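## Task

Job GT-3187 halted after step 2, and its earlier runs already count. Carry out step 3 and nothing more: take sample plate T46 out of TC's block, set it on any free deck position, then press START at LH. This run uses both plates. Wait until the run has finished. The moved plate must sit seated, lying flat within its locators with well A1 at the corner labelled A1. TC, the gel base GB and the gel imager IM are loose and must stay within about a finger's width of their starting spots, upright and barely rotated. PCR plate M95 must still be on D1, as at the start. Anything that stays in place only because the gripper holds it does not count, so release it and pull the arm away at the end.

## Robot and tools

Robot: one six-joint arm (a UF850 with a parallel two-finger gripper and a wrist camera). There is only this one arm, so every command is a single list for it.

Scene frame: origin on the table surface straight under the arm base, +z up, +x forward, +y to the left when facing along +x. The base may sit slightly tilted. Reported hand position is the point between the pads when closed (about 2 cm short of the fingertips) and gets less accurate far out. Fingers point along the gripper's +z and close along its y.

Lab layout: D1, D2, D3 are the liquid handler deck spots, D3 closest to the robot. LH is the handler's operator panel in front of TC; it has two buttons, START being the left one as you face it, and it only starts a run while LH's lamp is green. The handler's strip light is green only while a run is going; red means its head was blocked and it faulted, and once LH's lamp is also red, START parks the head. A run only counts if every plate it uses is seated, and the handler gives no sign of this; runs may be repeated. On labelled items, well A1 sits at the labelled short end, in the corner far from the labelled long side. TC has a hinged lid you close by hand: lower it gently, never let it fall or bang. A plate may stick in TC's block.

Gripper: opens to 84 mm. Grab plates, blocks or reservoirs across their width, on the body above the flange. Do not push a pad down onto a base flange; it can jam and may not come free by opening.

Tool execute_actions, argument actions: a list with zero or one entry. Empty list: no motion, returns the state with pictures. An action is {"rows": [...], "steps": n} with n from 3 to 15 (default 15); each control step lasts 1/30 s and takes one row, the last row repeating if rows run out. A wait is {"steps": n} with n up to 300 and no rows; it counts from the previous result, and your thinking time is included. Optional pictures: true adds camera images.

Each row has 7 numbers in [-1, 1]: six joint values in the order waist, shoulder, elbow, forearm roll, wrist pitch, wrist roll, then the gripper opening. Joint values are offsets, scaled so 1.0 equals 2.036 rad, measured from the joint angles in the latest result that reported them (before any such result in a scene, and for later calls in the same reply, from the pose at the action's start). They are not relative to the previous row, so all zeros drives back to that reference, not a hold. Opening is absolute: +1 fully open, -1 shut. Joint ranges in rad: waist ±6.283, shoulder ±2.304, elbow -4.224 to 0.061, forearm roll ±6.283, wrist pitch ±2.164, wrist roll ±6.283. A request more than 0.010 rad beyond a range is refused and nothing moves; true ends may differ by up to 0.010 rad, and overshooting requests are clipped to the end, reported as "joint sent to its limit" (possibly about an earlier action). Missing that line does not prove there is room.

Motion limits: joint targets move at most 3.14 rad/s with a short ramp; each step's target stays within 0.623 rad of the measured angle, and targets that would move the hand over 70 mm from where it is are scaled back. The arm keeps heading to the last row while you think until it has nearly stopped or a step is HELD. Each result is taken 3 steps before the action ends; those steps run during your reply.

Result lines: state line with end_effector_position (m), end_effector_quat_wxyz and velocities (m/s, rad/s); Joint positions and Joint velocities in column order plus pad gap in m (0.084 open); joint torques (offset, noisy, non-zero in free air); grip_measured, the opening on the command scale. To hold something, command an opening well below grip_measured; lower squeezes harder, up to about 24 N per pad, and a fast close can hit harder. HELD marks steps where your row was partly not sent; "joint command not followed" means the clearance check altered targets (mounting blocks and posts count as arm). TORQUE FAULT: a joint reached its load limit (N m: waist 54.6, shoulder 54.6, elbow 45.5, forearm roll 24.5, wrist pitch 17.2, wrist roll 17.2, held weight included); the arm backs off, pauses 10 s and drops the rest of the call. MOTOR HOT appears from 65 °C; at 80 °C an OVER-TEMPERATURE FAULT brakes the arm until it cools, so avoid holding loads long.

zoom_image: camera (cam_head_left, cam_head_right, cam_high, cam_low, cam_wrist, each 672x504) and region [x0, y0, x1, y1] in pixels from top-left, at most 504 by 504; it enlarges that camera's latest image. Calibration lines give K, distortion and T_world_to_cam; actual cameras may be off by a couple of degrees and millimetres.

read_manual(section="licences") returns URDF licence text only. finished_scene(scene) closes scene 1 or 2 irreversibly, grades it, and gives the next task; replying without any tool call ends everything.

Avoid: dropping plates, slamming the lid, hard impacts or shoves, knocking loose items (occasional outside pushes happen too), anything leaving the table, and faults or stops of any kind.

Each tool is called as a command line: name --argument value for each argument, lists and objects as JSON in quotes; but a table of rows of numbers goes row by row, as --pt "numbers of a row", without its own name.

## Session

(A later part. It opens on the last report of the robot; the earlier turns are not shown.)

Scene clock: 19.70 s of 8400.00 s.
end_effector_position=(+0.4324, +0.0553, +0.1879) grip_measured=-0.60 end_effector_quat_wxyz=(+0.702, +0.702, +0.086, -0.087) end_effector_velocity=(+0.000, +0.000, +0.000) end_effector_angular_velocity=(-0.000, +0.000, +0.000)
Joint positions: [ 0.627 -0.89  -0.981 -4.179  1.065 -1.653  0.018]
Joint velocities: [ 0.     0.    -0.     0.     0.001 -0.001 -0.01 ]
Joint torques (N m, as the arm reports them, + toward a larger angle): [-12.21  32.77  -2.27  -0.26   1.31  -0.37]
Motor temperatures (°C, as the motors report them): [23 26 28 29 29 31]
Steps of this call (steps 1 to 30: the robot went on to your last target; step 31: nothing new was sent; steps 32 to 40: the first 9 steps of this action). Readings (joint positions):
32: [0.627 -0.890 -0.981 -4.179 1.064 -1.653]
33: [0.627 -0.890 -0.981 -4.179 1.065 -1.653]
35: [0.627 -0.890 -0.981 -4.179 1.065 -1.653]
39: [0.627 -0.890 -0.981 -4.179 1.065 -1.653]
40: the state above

execute_actions --actions '[{"rows": [[-0.0027,0.0047,0.0018,-0.0012,0.0011,-0.0269,-0.6],[-0.0054,0.0095,0.0037,-0.0025,0.0023,-0.0539,-0.6],[-0.0081,0.0142,0.0055,-0.0037,0.0034,-0.0808,-0.6],[-0.0108,0.0190,0.0074,-0.0050,0.0046,-0.1077,-0.6],[-0.0135,0.0237,0.0092,-0.0062,0.0057,-0.1346,-0.6],[-0.0162,0.0285,0.0111,-0.0075,0.0069,-0.1616,-0.6],[-0.0189,0.0332,0.0129,-0.0087,0.0080,-0.1885,-0.6],[-0.0216,0.0380,0.0148,-0.0100,0.0092,-0.2154,-0.6],[-0.0244,0.0427,0.0166,-0.0112,0.0103,-0.2423,-0.6],[-0.0271,0.0475,0.0185,-0.0125,0.0114,-0.2693,-0.6]], "steps": 15}]'

execute_actions --actions '[{"steps": 12}]' --pictures true

Scene clock: 20.30 s of 8400.00 s.
end_effector_position=(+0.4469, +0.0555, +0.2142) grip_measured=-0.62 end_effector_quat_wxyz=(+0.681, +0.681, +0.190, -0.191) end_effector_velocity=(+0.063, +0.001, +0.113) end_effector_angular_velocity=(+0.000, +1.246, +0.007)
Joint positions: [ 0.593 -0.83  -0.958 -4.195  1.079 -1.992  0.017]
Joint velocities: [-0.146  0.256  0.09  -0.071  0.067 -1.416 -0.001]
Joint torques (N m, as the arm reports them, + toward a larger angle): [-14.89  29.81  -2.36   0.47   1.21  -0.02]
Motor temperatures (°C, as the motors report them): [23 26 28 29 29 31]
Steps of this call (steps 1 to 3: the last 3 steps of your previous action; steps 4 to 6: the robot went on to your last target; steps 7 to 18: the first 12 steps of this action). Readings (joint positions):
7: [0.627 -0.890 -0.981 -4.179 1.065 -1.653]
8: [0.627 -0.889 -0.981 -4.179 1.065 -1.657]
10: [0.624 -0.885 -0.979 -4.180 1.065 -1.683]
14: [0.612 -0.863 -0.970 -4.186 1.070 -1.809]
18: the state above

Scene clock: 20.70 s of 8400.00 s.
end_effector_position=(+0.4547, +0.0552, +0.2302) grip_measured=-0.62 end_effector_quat_wxyz=(+0.661, +0.661, +0.252, -0.252) end_effector_velocity=(+0.001, -0.000, +0.003) end_effector_angular_velocity=(+0.001, +0.041, -0.000)
Joint positions: [ 0.573 -0.794 -0.944 -4.204  1.088 -2.197  0.017]
Joint velocities: [-0.004  0.007  0.004 -0.002  0.    -0.045  0.   ]
Joint torques (N m, as the arm reports them, + toward a larger angle): [-11.17  33.89  -2.05   1.42   1.27   0.16]
Motor temperatures (°C, as the motors report them): [23 26 28 29 29 31]
Kept back: nothing.
Steps of this call (steps 1 to 3: the last 3 steps of your previous action; steps 4 to 12: the robot went on to your last target). Readings (joint positions):
1: [0.588 -0.822 -0.955 -4.197 1.082 -2.037]
2: [0.584 -0.814 -0.952 -4.199 1.084 -2.078]
4: [0.578 -0.804 -0.948 -4.202 1.086 -2.136]
8: [0.574 -0.796 -0.945 -4.204 1.088 -2.184]
12: the state above
camera_calibration (this result's frames):
cam_wrist: T_world_to_cam=[[0.664445, -0.00637097, 0.74731, -0.440004], [-0.747254, 0.0092844, 0.664474, 0.251806], [-0.0111717, -0.999937, 0.00140824, 0.188347], [0, 0, 0, 1]] pos_world=[0.482626, 0.183194, 0.161236]

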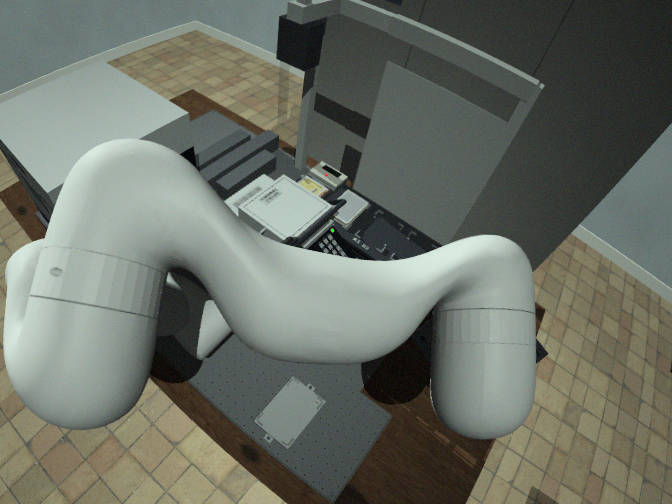

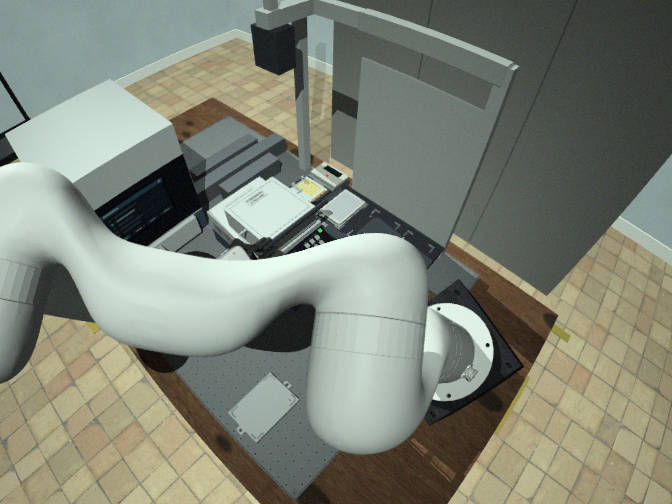

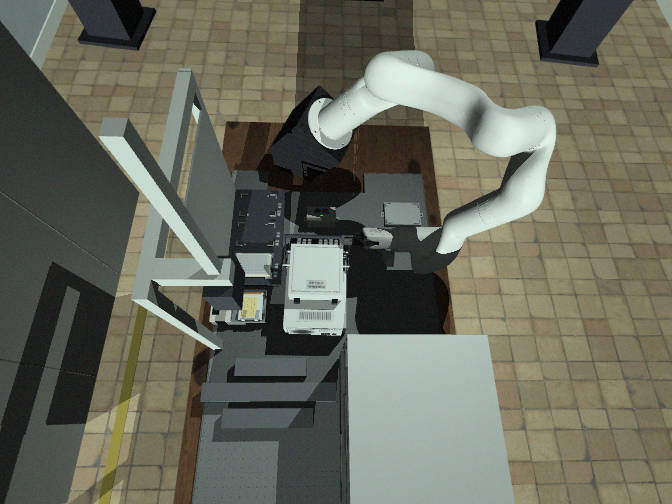

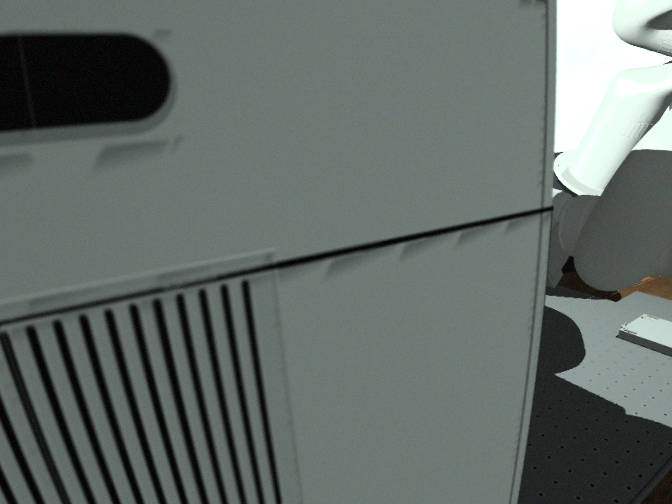

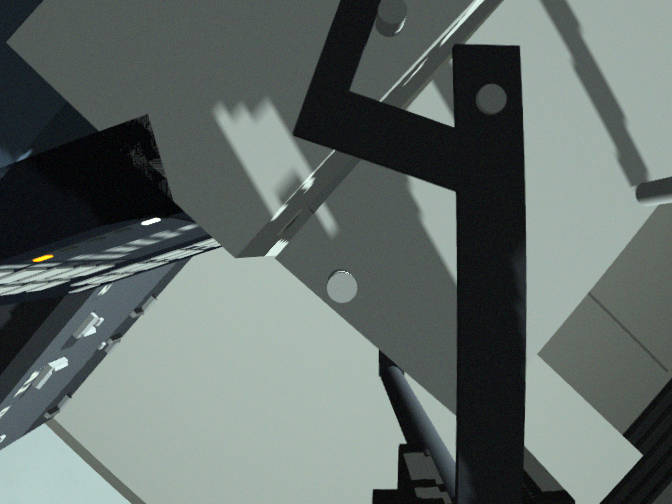

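execute_actions --actions '[{"rows": [[-0.0030,0.0020,-0.0021,-0.0009,0.0015,-0.0286,-0.6],[-0.0059,0.0041,-0.0043,-0.0018,0.0031,-0.0572,-0.6],[-0.0089,0.0061,-0.0064,-0.0027,0.0046,-0.0858,-0.6],[-0.0118,0.0082,-0.0086,-0.0036,0.0061,-0.1144,-0.6],[-0.0148,0.0102,-0.0107,-0.0045,0.0077,-0.1431,-0.6],[-0.0178,0.0122,-0.0128,-0.0053,0.0092,-0.1717,-0.6],[-0.0207,0.0143,-0.0150,-0.0062,0.0107,-0.2003,-0.6],[-0.0237,0.0163,-0.0171,-0.0071,0.0122,-0.2289,-0.6],[-0.0266,0.0184,-0.0193,-0.0080,0.0138,-0.2575,-0.6],[-0.0296,0.0204,-0.0214,-0.0089,0.0153,-0.2861,-0.6]], "steps": 15}]'

execute_actions --actions '[{"steps": 10}]'

Scene clock: 21.33 s of 8400.00 s.
end_effector_position=(+0.4793, +0.0552, +0.2464) grip_measured=-0.62 end_effector_quat_wxyz=(+0.615, +0.615, +0.348, -0.348) end_effector_velocity=(+0.104, -0.001, +0.072) end_effector_angular_velocity=(+0.003, +1.258, -0.000)
Joint positions: [ 0.535 -0.768 -0.97  -4.215  1.107 -2.554  0.017]
Joint velocities: [-0.157  0.109 -0.116 -0.048  0.077 -1.496 -0.   ]
Joint torques (N m, as the arm reports them, + toward a larger angle): [-10.13  32.76  -4.65   0.32   0.73  -0.36]
Motor temperatures (°C, as the motors report them): [23 26 28 29 29 31]
Steps of this call (steps 1 to 7: the robot went on to your last target; steps 8 to 19: the first 12 steps of this action). Readings (joint positions):
8: [0.572 -0.793 -0.943 -4.204 1.088 -2.201]
9: [0.572 -0.793 -0.943 -4.204 1.088 -2.204]
11: [0.569 -0.791 -0.945 -4.205 1.090 -2.231]
15: [0.555 -0.782 -0.955 -4.209 1.097 -2.362]
19: the state above

Scene clock: 21.67 s of 8400.00 s.
end_effector_position=(+0.4935, +0.0548, +0.2567) grip_measured=-0.62 end_effector_quat_wxyz=(+0.581, +0.581, +0.403, -0.403) end_effector_velocity=(+0.006, -0.001, +0.005) end_effector_angular_velocity=(-0.003, +0.080, -0.001)
Joint positions: [ 0.513 -0.753 -0.986 -4.222  1.118 -2.77   0.017]
Joint velocities: [-0.01   0.006 -0.006 -0.003  0.007 -0.094 -0.   ]
Joint torques (N m, as the arm reports them, + toward a larger angle): [-12.15  33.41  -5.43   0.82   1.21  -0.29]
Motor temperatures (°C, as the motors report them): [23 26 28 29 29 31]
Kept back: nothing.
Steps of this call (steps 1 to 3: the last 3 steps of your previous action; steps 4 to 10: the robot went on to your last target). Readings (joint positions):
1: [0.530 -0.765 -0.974 -4.217 1.110 -2.602]
2: [0.526 -0.762 -0.978 -4.218 1.112 -2.646]
4: [0.519 -0.757 -0.982 -4.220 1.115 -2.709]
8: [0.514 -0.754 -0.986 -4.222 1.117 -2.761]
10: the state above

execute_actions --actions '[{"rows": [[-0.0022,-0.0014,-0.0056,-0.0003,0.0015,-0.0288,-0.6],[-0.0044,-0.0027,-0.0112,-0.0005,0.0029,-0.0576,-0.6],[-0.0066,-0.0041,-0.0168,-0.0008,0.0044,-0.0865,-0.6],[-0.0088,-0.0054,-0.0224,-0.0011,0.0058,-0.1153,-0.6],[-0.0110,-0.0068,-0.0280,-0.0014,0.0073,-0.1441,-0.6],[-0.0132,-0.0081,-0.0336,-0.0016,0.0088,-0.1729,-0.6],[-0.0154,-0.0095,-0.0392,-0.0019,0.0102,-0.2017,-0.6],[-0.0176,-0.0108,-0.0448,-0.0022,0.0117,-0.2306,-0.6],[-0.0198,-0.0122,-0.0504,-0.0024,0.0131,-0.2594,-0.6],[-0.0220,-0.0135,-0.0560,-0.0027,0.0146,-0.2882,-0.6]], "steps": 15}]'

execute_actions --actions '[{"steps": 14}]' --pictures true

Scene clock: 22.27 s of 8400.00 s.
end_effector_position=(+0.5234, +0.0553, +0.2594) grip_measured=-0.62 end_effector_quat_wxyz=(+0.513, +0.513, +0.486, -0.486) end_effector_velocity=(+0.127, +0.001, +0.013) end_effector_angular_velocity=(+0.008, +1.267, +0.004)
Joint positions: [ 0.486 -0.77  -1.056 -4.225  1.136 -3.129  0.017]
Joint velocities: [-0.116 -0.072 -0.298 -0.015  0.069 -1.503 -0.   ]
Joint torques (N m, as the arm reports them, + toward a larger angle): [-13.17  36.45  -2.78  -1.16   1.4   -0.2 ]
Motor temperatures (°C, as the motors report them): [23 26 28 29 29 31]
Steps of this call (steps 1 to 6: the robot went on to your last target; steps 7 to 18: the first 12 steps of this action). Readings (joint positions):
7: [0.512 -0.753 -0.987 -4.222 1.119 -2.778]
8: [0.512 -0.753 -0.988 -4.222 1.119 -2.782]
10: [0.510 -0.754 -0.993 -4.222 1.120 -2.808]
14: [0.501 -0.761 -1.018 -4.223 1.127 -2.937]
18: the state above

Scene clock: 22.73 s of 8400.00 s.
end_effector_position=(+0.5418, +0.0553, +0.2620) grip_measured=-0.62 end_effector_quat_wxyz=(+0.465, +0.465, +0.533, -0.533) end_effector_velocity=(+0.002, -0.000, +0.001) end_effector_angular_velocity=(-0.001, +0.021, -0.000)
Joint positions: [ 0.469 -0.781 -1.1   -4.227  1.147 -3.354  0.017]
Joint velocities: [-0.002 -0.001 -0.005 -0.     0.002 -0.026 -0.   ]
Joint torques (N m, as the arm reports them, + toward a larger angle): [-13.45  39.39  -6.72  -0.24   1.55  -0.19]
Motor temperatures (°C, as the motors report them): [23 26 28 29 29 31]
Kept back: nothing.
Steps of this call (steps 1 to 3: the last 3 steps of your previous action; steps 4 to 14: the robot went on to your last target). Readings (joint positions):
1: [0.482 -0.773 -1.066 -4.226 1.138 -3.178]
2: [0.479 -0.775 -1.075 -4.226 1.140 -3.222]
4: [0.474 -0.778 -1.087 -4.227 1.143 -3.285]
8: [0.470 -0.780 -1.097 -4.227 1.146 -3.338]
14: the state above
camera_calibration (this result's frames):
cam_wrist: T_world_to_cam=[[0.990895, -0.00636043, -0.134486, -0.467503], [0.13454, 0.00897293, 0.990868, -0.267478], [-0.00509561, -0.99994, 0.00974697, 0.183901], [0, 0, 0, 1]] pos_world=[0.50017, 0.183316, 0.20037]

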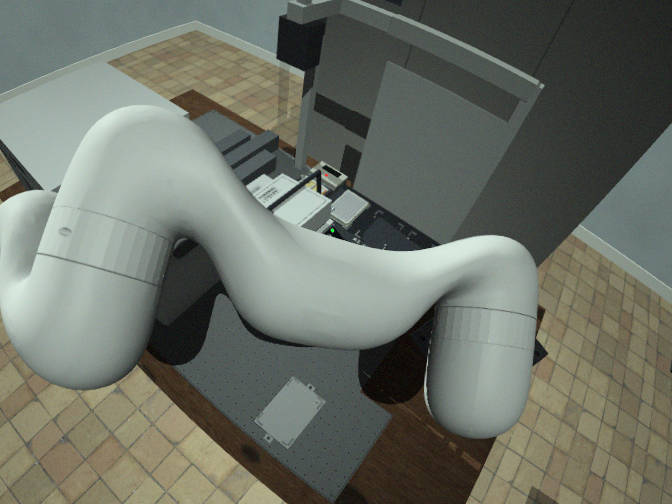

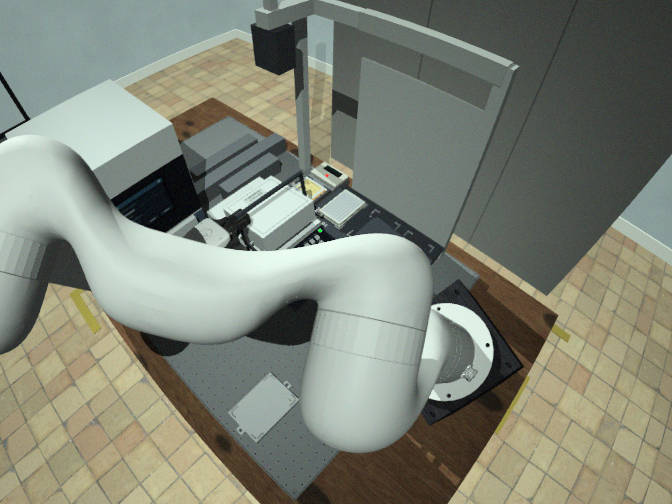

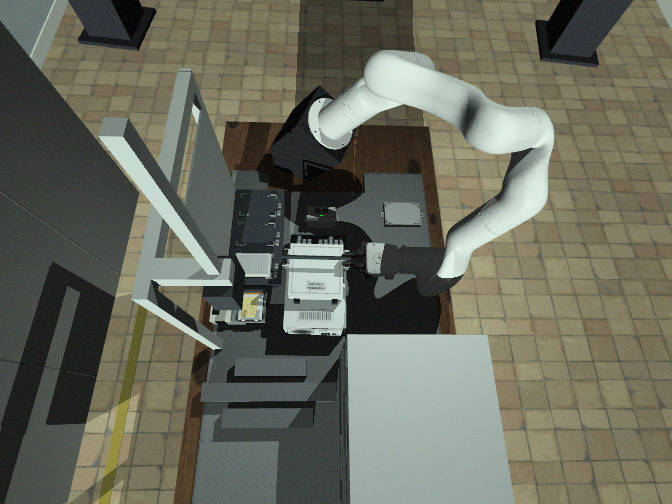

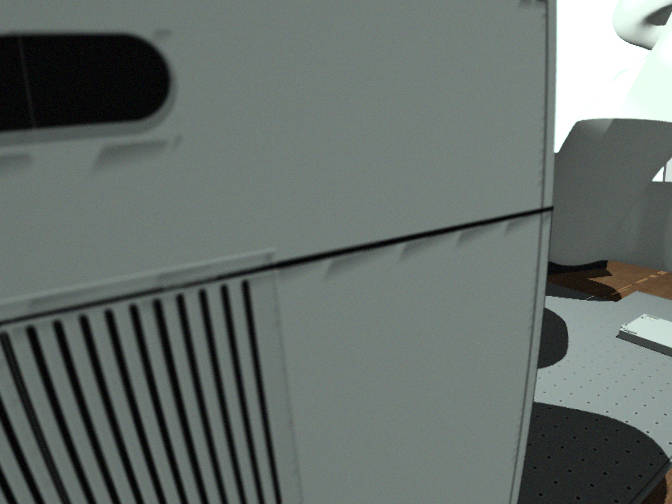

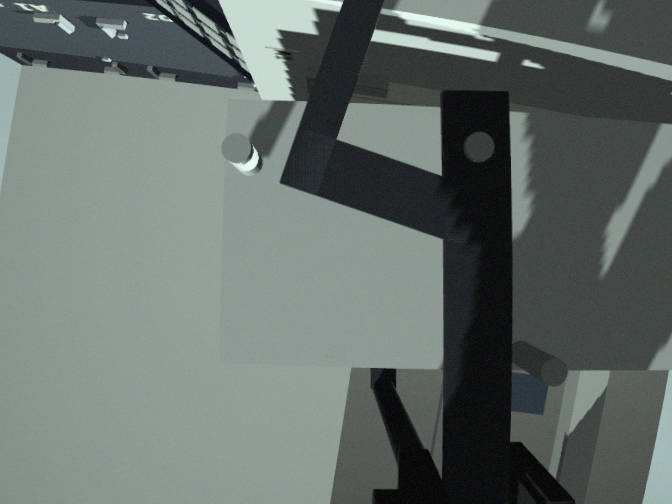

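execute_actions --actions '[{"rows": [[-0.0026,0.0017,-0.0024,-0.0007,0.0011,-0.0177,-0.6],[-0.0052,0.0034,-0.0047,-0.0013,0.0022,-0.0354,-0.6],[-0.0078,0.0051,-0.0071,-0.0020,0.0032,-0.0531,-0.6],[-0.0103,0.0068,-0.0094,-0.0026,0.0043,-0.0708,-0.6],[-0.0129,0.0085,-0.0118,-0.0033,0.0054,-0.0885,-0.6],[-0.0155,0.0103,-0.0142,-0.0039,0.0065,-0.1063,-0.6],[-0.0181,0.0120,-0.0165,-0.0046,0.0075,-0.1240,-0.6],[-0.0207,0.0137,-0.0189,-0.0052,0.0086,-0.1417,-0.6],[-0.0233,0.0154,-0.0212,-0.0059,0.0097,-0.1594,-0.6],[-0.0258,0.0171,-0.0236,-0.0065,0.0108,-0.1771,-0.6],[-0.0284,0.0188,-0.0259,-0.0072,0.0118,-0.1948,-0.6],[-0.0310,0.0205,-0.0283,-0.0078,0.0129,-0.2125,-0.6]], "steps": 15}]'

execute_actions --actions '[{"steps": 16}]' --pictures true

Scene clock: 24.37 s of 8400.00 s.
end_effector_position=(+0.5651, +0.0542, +0.2823) grip_measured=-0.62 end_effector_quat_wxyz=(+0.415, +0.416, +0.572, -0.572) end_effector_velocity=(+0.098, -0.006, +0.093) end_effector_angular_velocity=(-0.005, +0.751, -0.002)
Joint positions: [ 0.435 -0.758 -1.13  -4.235  1.161 -3.589  0.017]
Joint velocities: [-0.148  0.097 -0.131 -0.037  0.063 -1.    -0.   ]
Joint torques (N m, as the arm reports them, + toward a larger angle): [-16.73  39.28  -9.47  -2.35   1.47  -0.16]
Motor temperatures (°C, as the motors report them): [23 26 28 29 29 31]
Steps of this call (steps 1 to 30: the robot went on to your last target; steps 31 to 37: nothing new was sent; steps 38 to 49: the first 12 steps of this action). Readings (joint positions):
38: [0.469 -0.781 -1.100 -4.227 1.147 -3.356]
39: [0.468 -0.781 -1.101 -4.227 1.148 -3.359]
41: [0.466 -0.779 -1.103 -4.228 1.149 -3.378]
45: [0.453 -0.770 -1.114 -4.231 1.154 -3.465]
49: the state above

Scene clock: 24.90 s of 8400.00 s.
end_effector_position=(+0.5849, +0.0532, +0.3012) grip_measured=-0.62 end_effector_quat_wxyz=(+0.373, +0.373, +0.601, -0.601) end_effector_velocity=(+0.004, +0.001, +0.001) end_effector_angular_velocity=(+0.007, +0.006, +0.004)
Joint positions: [ 0.406 -0.739 -1.158 -4.244  1.173 -3.785  0.017]
Joint velocities: [-0.002  0.002 -0.006 -0.002 -0.005 -0.013 -0.   ]
Joint torques (N m, as the arm reports them, + toward a larger angle): [-13.86  35.72  -7.7   -0.72   1.41  -0.08]
Motor temperatures (°C, as the motors report them): [23 26 28 29 29 31]
Kept back: nothing.
Steps of this call (steps 1 to 3: the last 3 steps of your previous action; steps 4 to 16: the robot went on to your last target). Readings (joint positions):
1: [0.430 -0.755 -1.135 -4.237 1.163 -3.623]
2: [0.425 -0.752 -1.140 -4.238 1.165 -3.656]
4: [0.416 -0.746 -1.148 -4.240 1.169 -3.713]
8: [0.409 -0.741 -1.155 -4.243 1.173 -3.766]
16: the state above
camera_calibration (this result's frames):
cam_wrist: T_world_to_cam=[[0.896762, -0.00625125, -0.44247, -0.357146], [0.442512, 0.0097796, 0.896709, -0.463955], [-0.00127838, -0.999933, 0.0115362, 0.178954], [0, 0, 0, 1]] pos_world=[0.525809, 0.181247, 0.255942]

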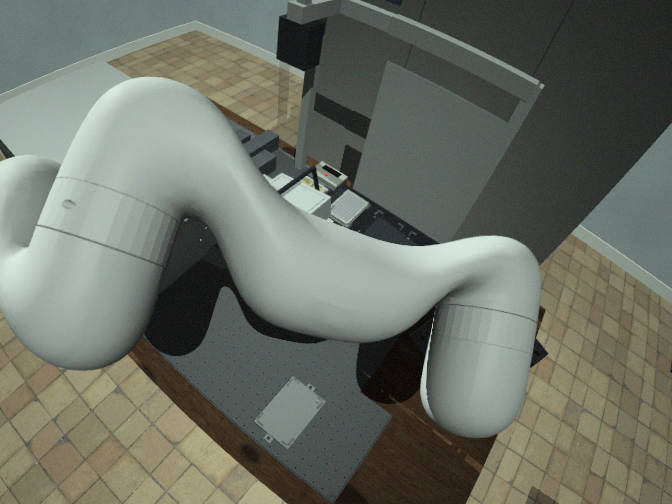

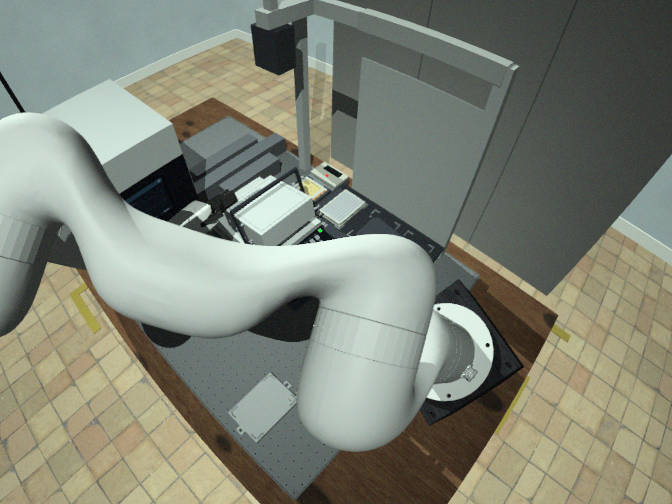

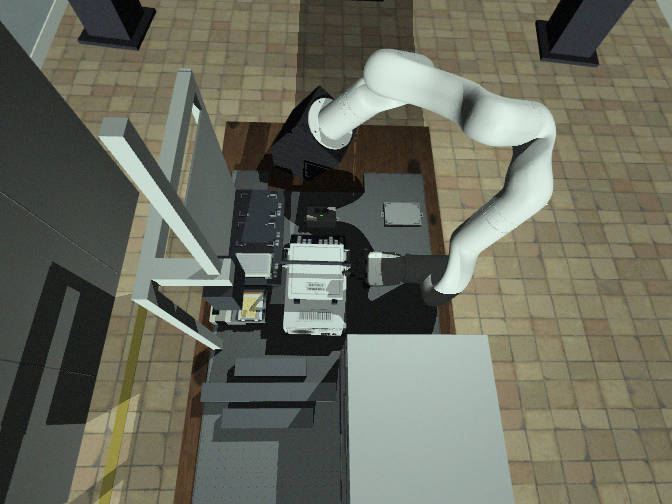

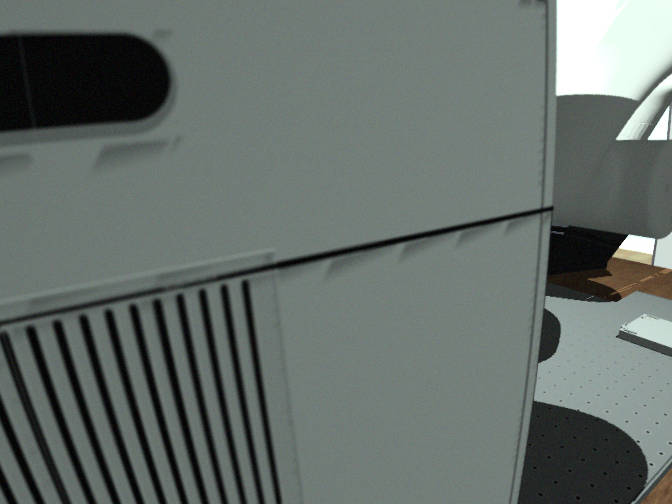

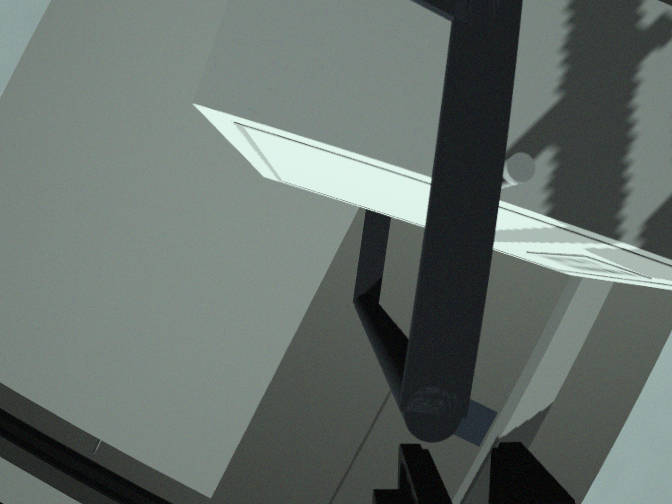

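execute_actions --actions '[]'

Scene clock: 25.23 s of 8400.00 s.
end_effector_position=(+0.5847, +0.0531, +0.3013) grip_measured=-0.62 end_effector_quat_wxyz=(+0.373, +0.372, +0.601, -0.601) end_effector_velocity=(+0.000, +0.000, +0.000) end_effector_angular_velocity=(-0.000, +0.001, +0.000)
Joint positions: [ 0.406 -0.739 -1.157 -4.243  1.173 -3.786  0.017]
Joint velocities: [ 0.     0.    -0.    -0.     0.001 -0.001  0.   ]
Joint torques (N m, as the arm reports them, + toward a larger angle): [-15.14  37.78  -8.95  -0.85   1.01  -0.29]
Motor temperatures (°C, as the motors report them): [23 26 28 29 29 31]
Kept back: nothing.
Steps of this call (steps 1 to 10: the robot went on to your last target). Readings (joint positions):
1: [0.406 -0.739 -1.158 -4.244 1.173 -3.785]
2: [0.406 -0.739 -1.158 -4.244 1.173 -3.786]
4: [0.406 -0.739 -1.158 -4.243 1.173 -3.786]
8: [0.406 -0.739 -1.157 -4.243 1.173 -3.786]
10: the state above
camera_calibration (this result's frames):
cam_wrist: T_world_to_cam=[[0.896142, -0.00677642, -0.443715, -0.356201], [0.443764, 0.00961737, 0.896092, -0.464466], [-0.00180492, -0.999931, 0.0116257, 0.179079], [0, 0, 0, 1]] pos_world=[0.525643, 0.18112, 0.256071]

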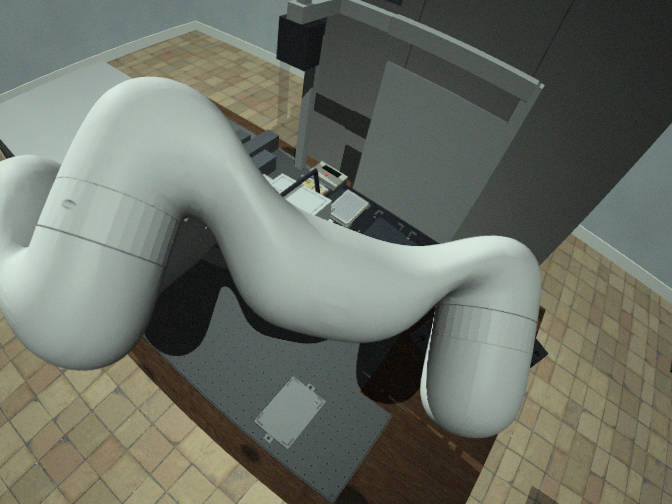

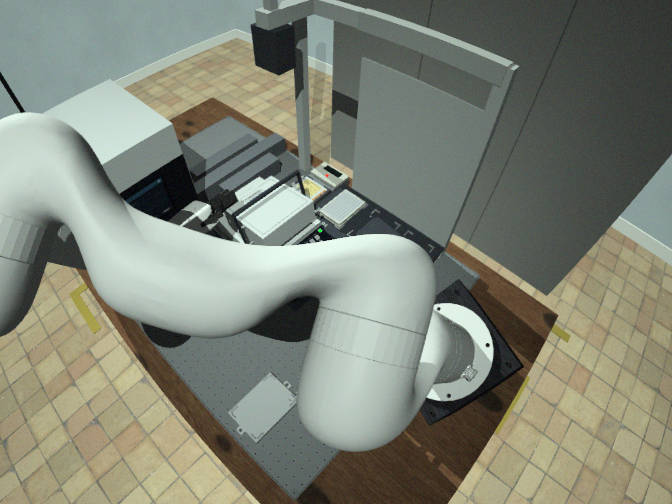

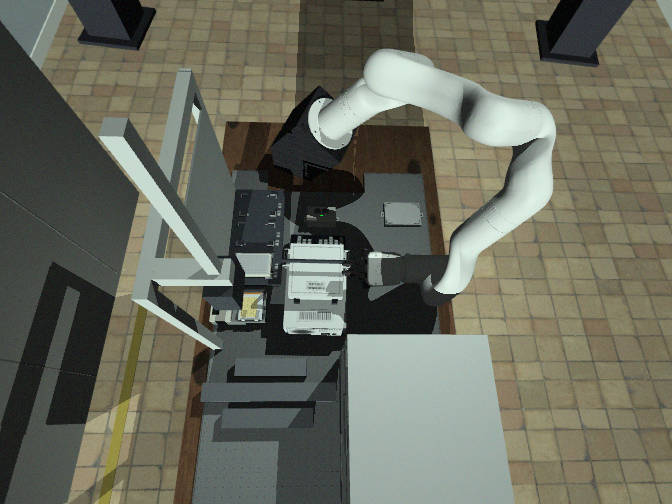

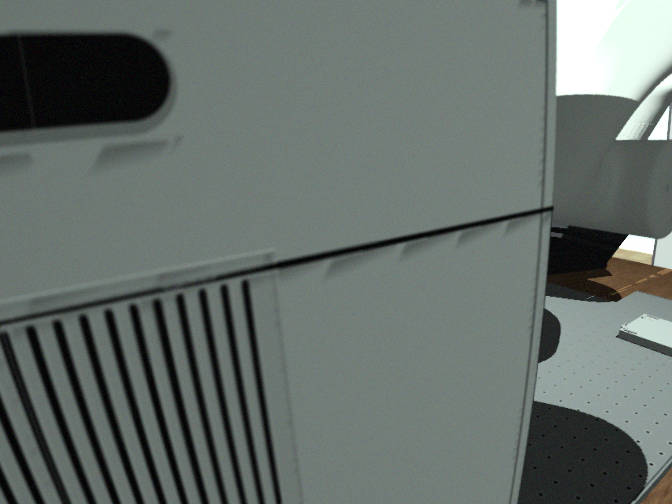

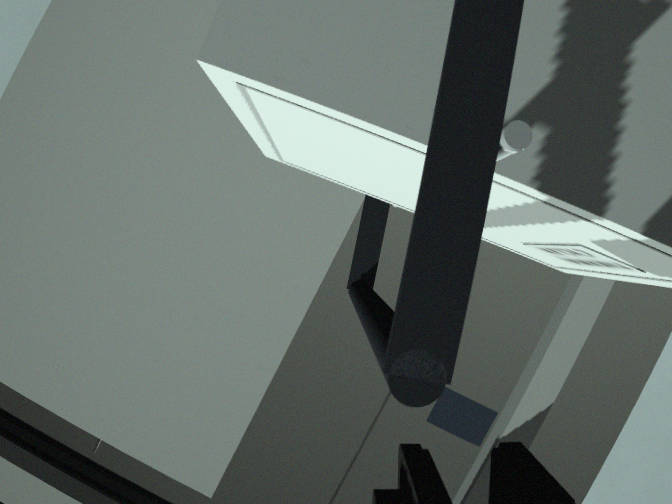

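execute_actions --actions '[{"rows": [[0,0,0,0,0,0.03,0.4],[0,0,0,0,0,0.06,0.4],[0,0,0,0,0,0.09,0.4],[0,0,0,0,0,0.12,0.4],[0,0,0,0,0,0.1379,0.4],[0.004,-0.0032,0.0034,0.0009,-0.0017,0.1379,0.4],[0.008,-0.0065,0.0068,0.0018,-0.0034,0.1379,0.4],[0.012,-0.0097,0.0102,0.0027,-0.0051,0.1379,0.4],[0.016,-0.0129,0.0135,0.0036,-0.0068,0.1379,0.4],[0.020,-0.0162,0.0169,0.0045,-0.0085,0.1379,0.4],[0.0241,-0.0194,0.0203,0.0054,-0.0102,0.1379,0.4]], "steps": 15}]'

execute_actions --actions '[{"steps": 16}]' --pictures true

Scene clock: 26.47 s of 8400.00 s.
end_effector_position=(+0.5710, +0.0535, +0.2866) grip_measured=+0.39 end_effector_quat_wxyz=(+0.433, +0.433, +0.559, -0.559) end_effector_velocity=(-0.139, -0.000, -0.141) end_effector_angular_velocity=(-0.003, +0.019, -0.005)
Joint positions: [ 0.426 -0.756 -1.14  -4.239  1.165 -3.541  0.06 ]
Joint velocities: [ 0.201 -0.168  0.175  0.045 -0.085  0.348  0.002]
Joint torques (N m, as the arm reports them, + toward a larger angle): [-15.03  36.42  -6.12  -0.01   1.29  -0.46]
Motor temperatures (°C, as the motors report them): [23 26 28 29 29 31]
Steps of this call (steps 1 to 15: the robot went on to your last target; steps 16 to 25: nothing new was sent; steps 26 to 37: the first 12 steps of this action). Readings (joint positions):
26: [0.406 -0.739 -1.157 -4.243 1.173 -3.786]
27: [0.406 -0.739 -1.157 -4.243 1.173 -3.783]
29: [0.406 -0.739 -1.157 -4.243 1.173 -3.754]
33: [0.406 -0.739 -1.157 -4.243 1.173 -3.628]
37: the state above

Scene clock: 27.00 s of 8400.00 s.
end_effector_position=(+0.5518, +0.0536, +0.2679) grip_measured=+0.39 end_effector_quat_wxyz=(+0.429, +0.429, +0.562, -0.562) end_effector_velocity=(-0.002, -0.000, -0.001) end_effector_angular_velocity=(-0.000, +0.002, -0.000)
Joint positions: [ 0.455 -0.778 -1.116 -4.232  1.153 -3.506  0.061]
Joint velocities: [ 0.002 -0.002  0.002  0.001 -0.001  0.002 -0.   ]
Joint torques (N m, as the arm reports them, + toward a larger angle): [-18.21  36.79  -7.04  -1.04   1.58  -0.28]
Motor temperatures (°C, as the motors report them): [23 26 28 29 29 31]
Kept back: nothing.
Steps of this call (steps 1 to 3: the last 3 steps of your previous action; steps 4 to 16: the robot went on to your last target). Readings (joint positions):
1: [0.433 -0.761 -1.134 -4.237 1.162 -3.531]
2: [0.439 -0.766 -1.129 -4.236 1.159 -3.524]
4: [0.446 -0.772 -1.123 -4.234 1.156 -3.515]
8: [0.452 -0.776 -1.118 -4.233 1.154 -3.508]
16: the state above
camera_calibration (this result's frames):
cam_wrist: T_world_to_cam=[[0.964813, -0.00663239, -0.262853, -0.427863], [0.262908, 0.00970286, 0.964772, -0.338531], [-0.00384832, -0.999931, 0.0111052, 0.181234], [0, 0, 0, 1]] pos_world=[0.502508, 0.181668, 0.212128]

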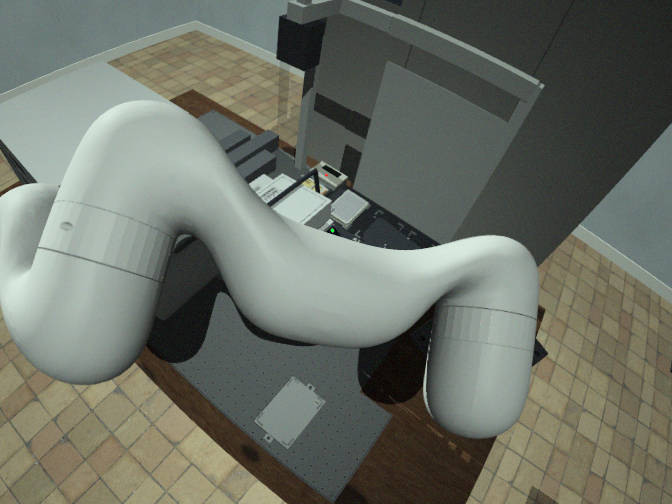

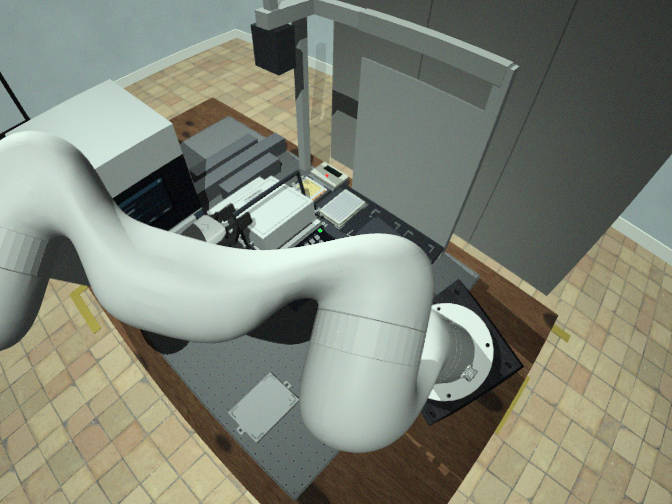

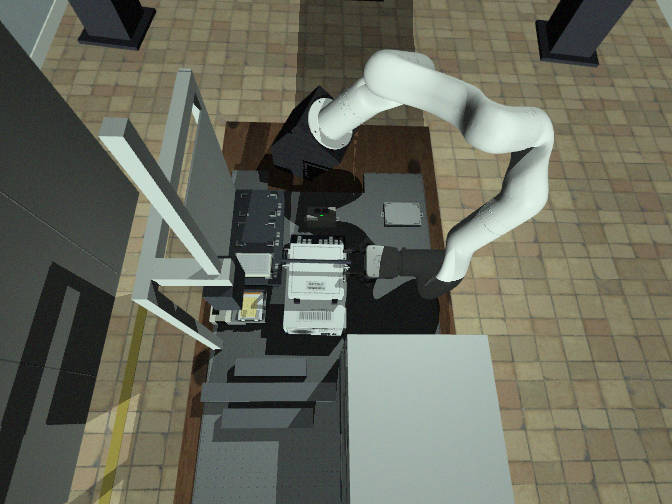

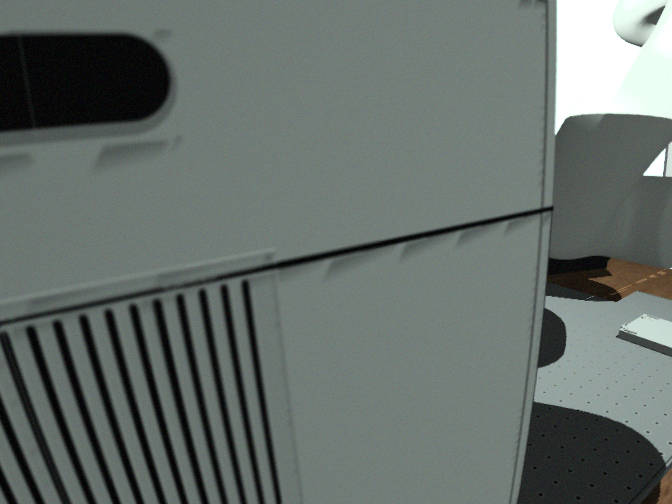

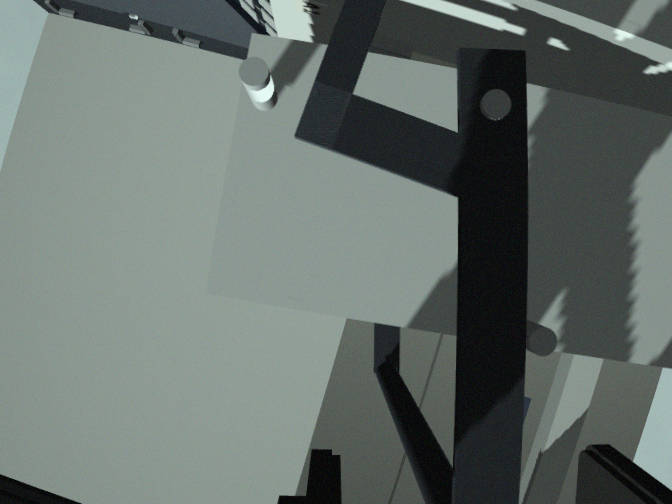

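execute_actions --actions '[{"rows": [[0,0,0,0,0,0,0.1],[0,0,0,0,0,0,-0.2],[0,0,0,0,0,0,-0.4],[0,0,0,0,0,0,-0.55],[0,0,0,0,0,0,-0.62],[0,0,0,0,0,0,-0.68],[0,0,0,0,0,0,-0.74],[0,0,0,0,0,0,-0.8],[0,0,0,0,0,0,-0.85],[0,0,0,0,0,0,-0.9]], "steps": 15}]'

Scene clock: 27.67 s of 8400.00 s.
end_effector_position=(+0.5518, +0.0537, +0.2679) grip_measured=-0.69 end_effector_quat_wxyz=(+0.429, +0.429, +0.562, -0.562) end_effector_velocity=(-0.000, -0.000, -0.000) end_effector_angular_velocity=(+0.001, +0.000, -0.001)
Joint positions: [ 0.455 -0.778 -1.116 -4.232  1.153 -3.506  0.014]
Joint velocities: [-0.     0.     0.     0.    -0.001 -0.     0.   ]
Joint torques (N m, as the arm reports them, + toward a larger angle): [-15.12  35.77  -5.08   0.6    1.75   0.13]
Motor temperatures (°C, as the motors report them): [23 26 28 29 29 31]
Steps of this call (steps 1 to 8: the robot went on to your last target; steps 9 to 20: the first 12 steps of this action). Readings (joint positions):
9: [0.455 -0.778 -1.116 -4.232 1.153 -3.506]
10: [0.455 -0.778 -1.116 -4.232 1.153 -3.506]
12: [0.455 -0.778 -1.116 -4.232 1.153 -3.506]
16: [0.455 -0.778 -1.116 -4.232 1.153 -3.506]
20: the state above

execute_actions --actions '[]'

Scene clock: 28.17 s of 8400.00 s.
end_effector_position=(+0.5518, +0.0537, +0.2679) grip_measured=-0.69 end_effector_quat_wxyz=(+0.429, +0.429, +0.562, -0.562) end_effector_velocity=(-0.000, -0.000, +0.000) end_effector_angular_velocity=(-0.001, -0.000, -0.000)
Joint positions: [ 0.455 -0.778 -1.116 -4.232  1.153 -3.506  0.014]
Joint velocities: [-0.     0.     0.    -0.     0.001  0.    -0.   ]
Joint torques (N m, as the arm reports them, + toward a larger angle): [-18.08  36.37  -4.78  -0.63   1.21  -0.24]
Motor temperatures (°C, as the motors report them): [23 26 28 29 29 31]
Kept back: nothing.
Steps of this call (steps 1 to 3: the last 3 steps of your previous action; steps 4 to 15: the robot went on to your last target). Readings (joint positions):
1: [0.455 -0.778 -1.116 -4.232 1.153 -3.506]
2: [0.455 -0.778 -1.116 -4.232 1.153 -3.506]
4: [0.455 -0.778 -1.116 -4.232 1.153 -3.506]
8: [0.455 -0.778 -1.116 -4.232 1.153 -3.506]
15: the state above
The arm was judged still, so your last target was given up. Only a new action makes it travel on or press farther. Fingers that are still opening or closing keep moving.
camera_calibration (this result's frames):
cam_wrist: T_world_to_cam=[[0.964815, -0.00658252, -0.262846, -0.427886], [0.2629, 0.00962975, 0.964775, -0.338507], [-0.00381951, -0.999932, 0.0110215, 0.181247], [0, 0, 0, 1]] pos_world=[0.502517, 0.181677, 0.212117]

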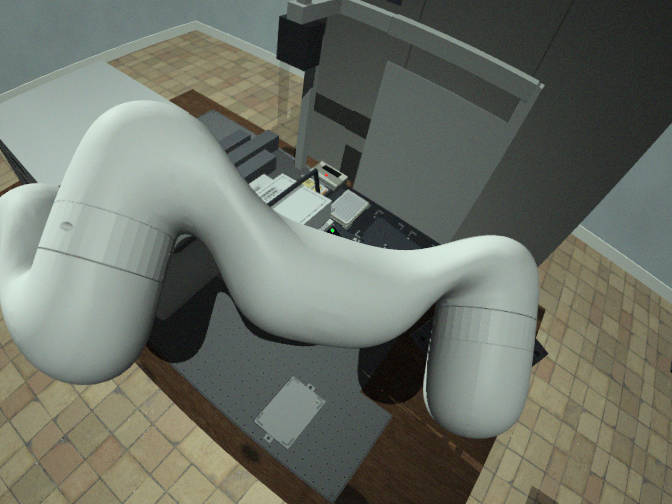

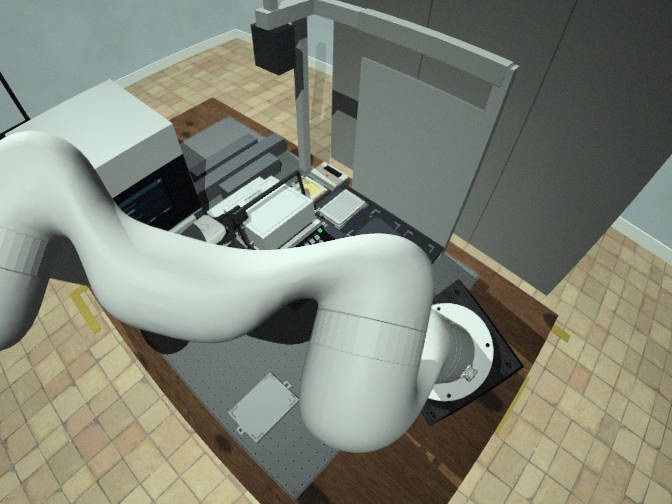

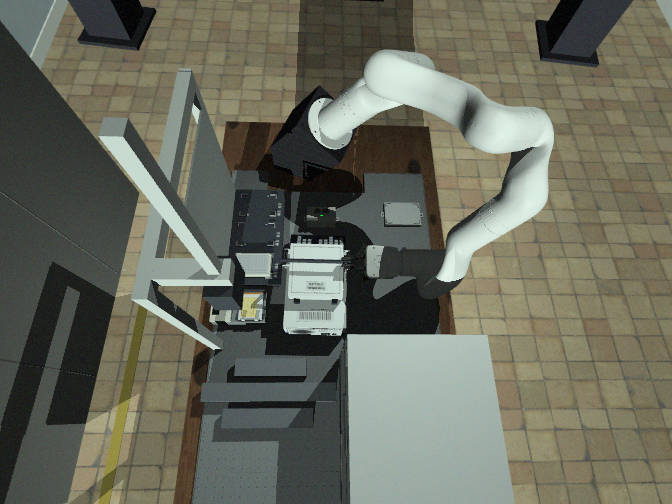

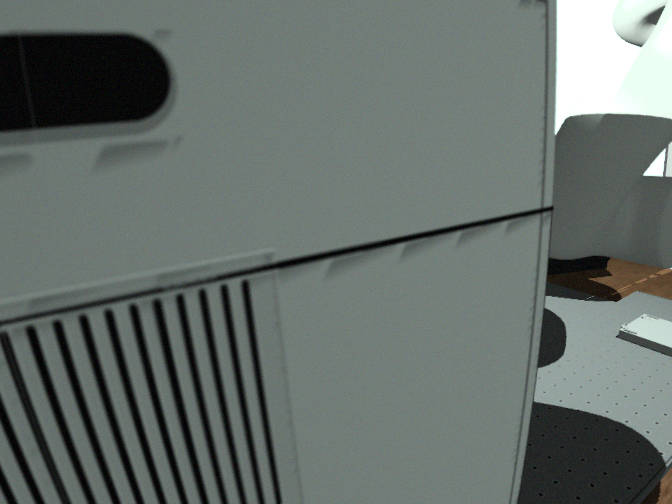

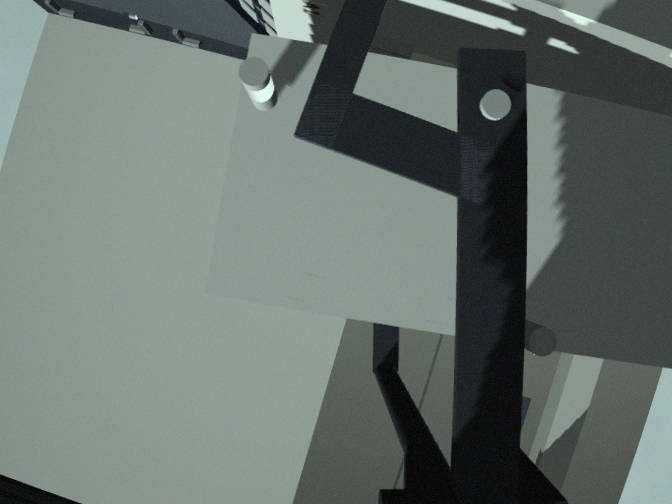

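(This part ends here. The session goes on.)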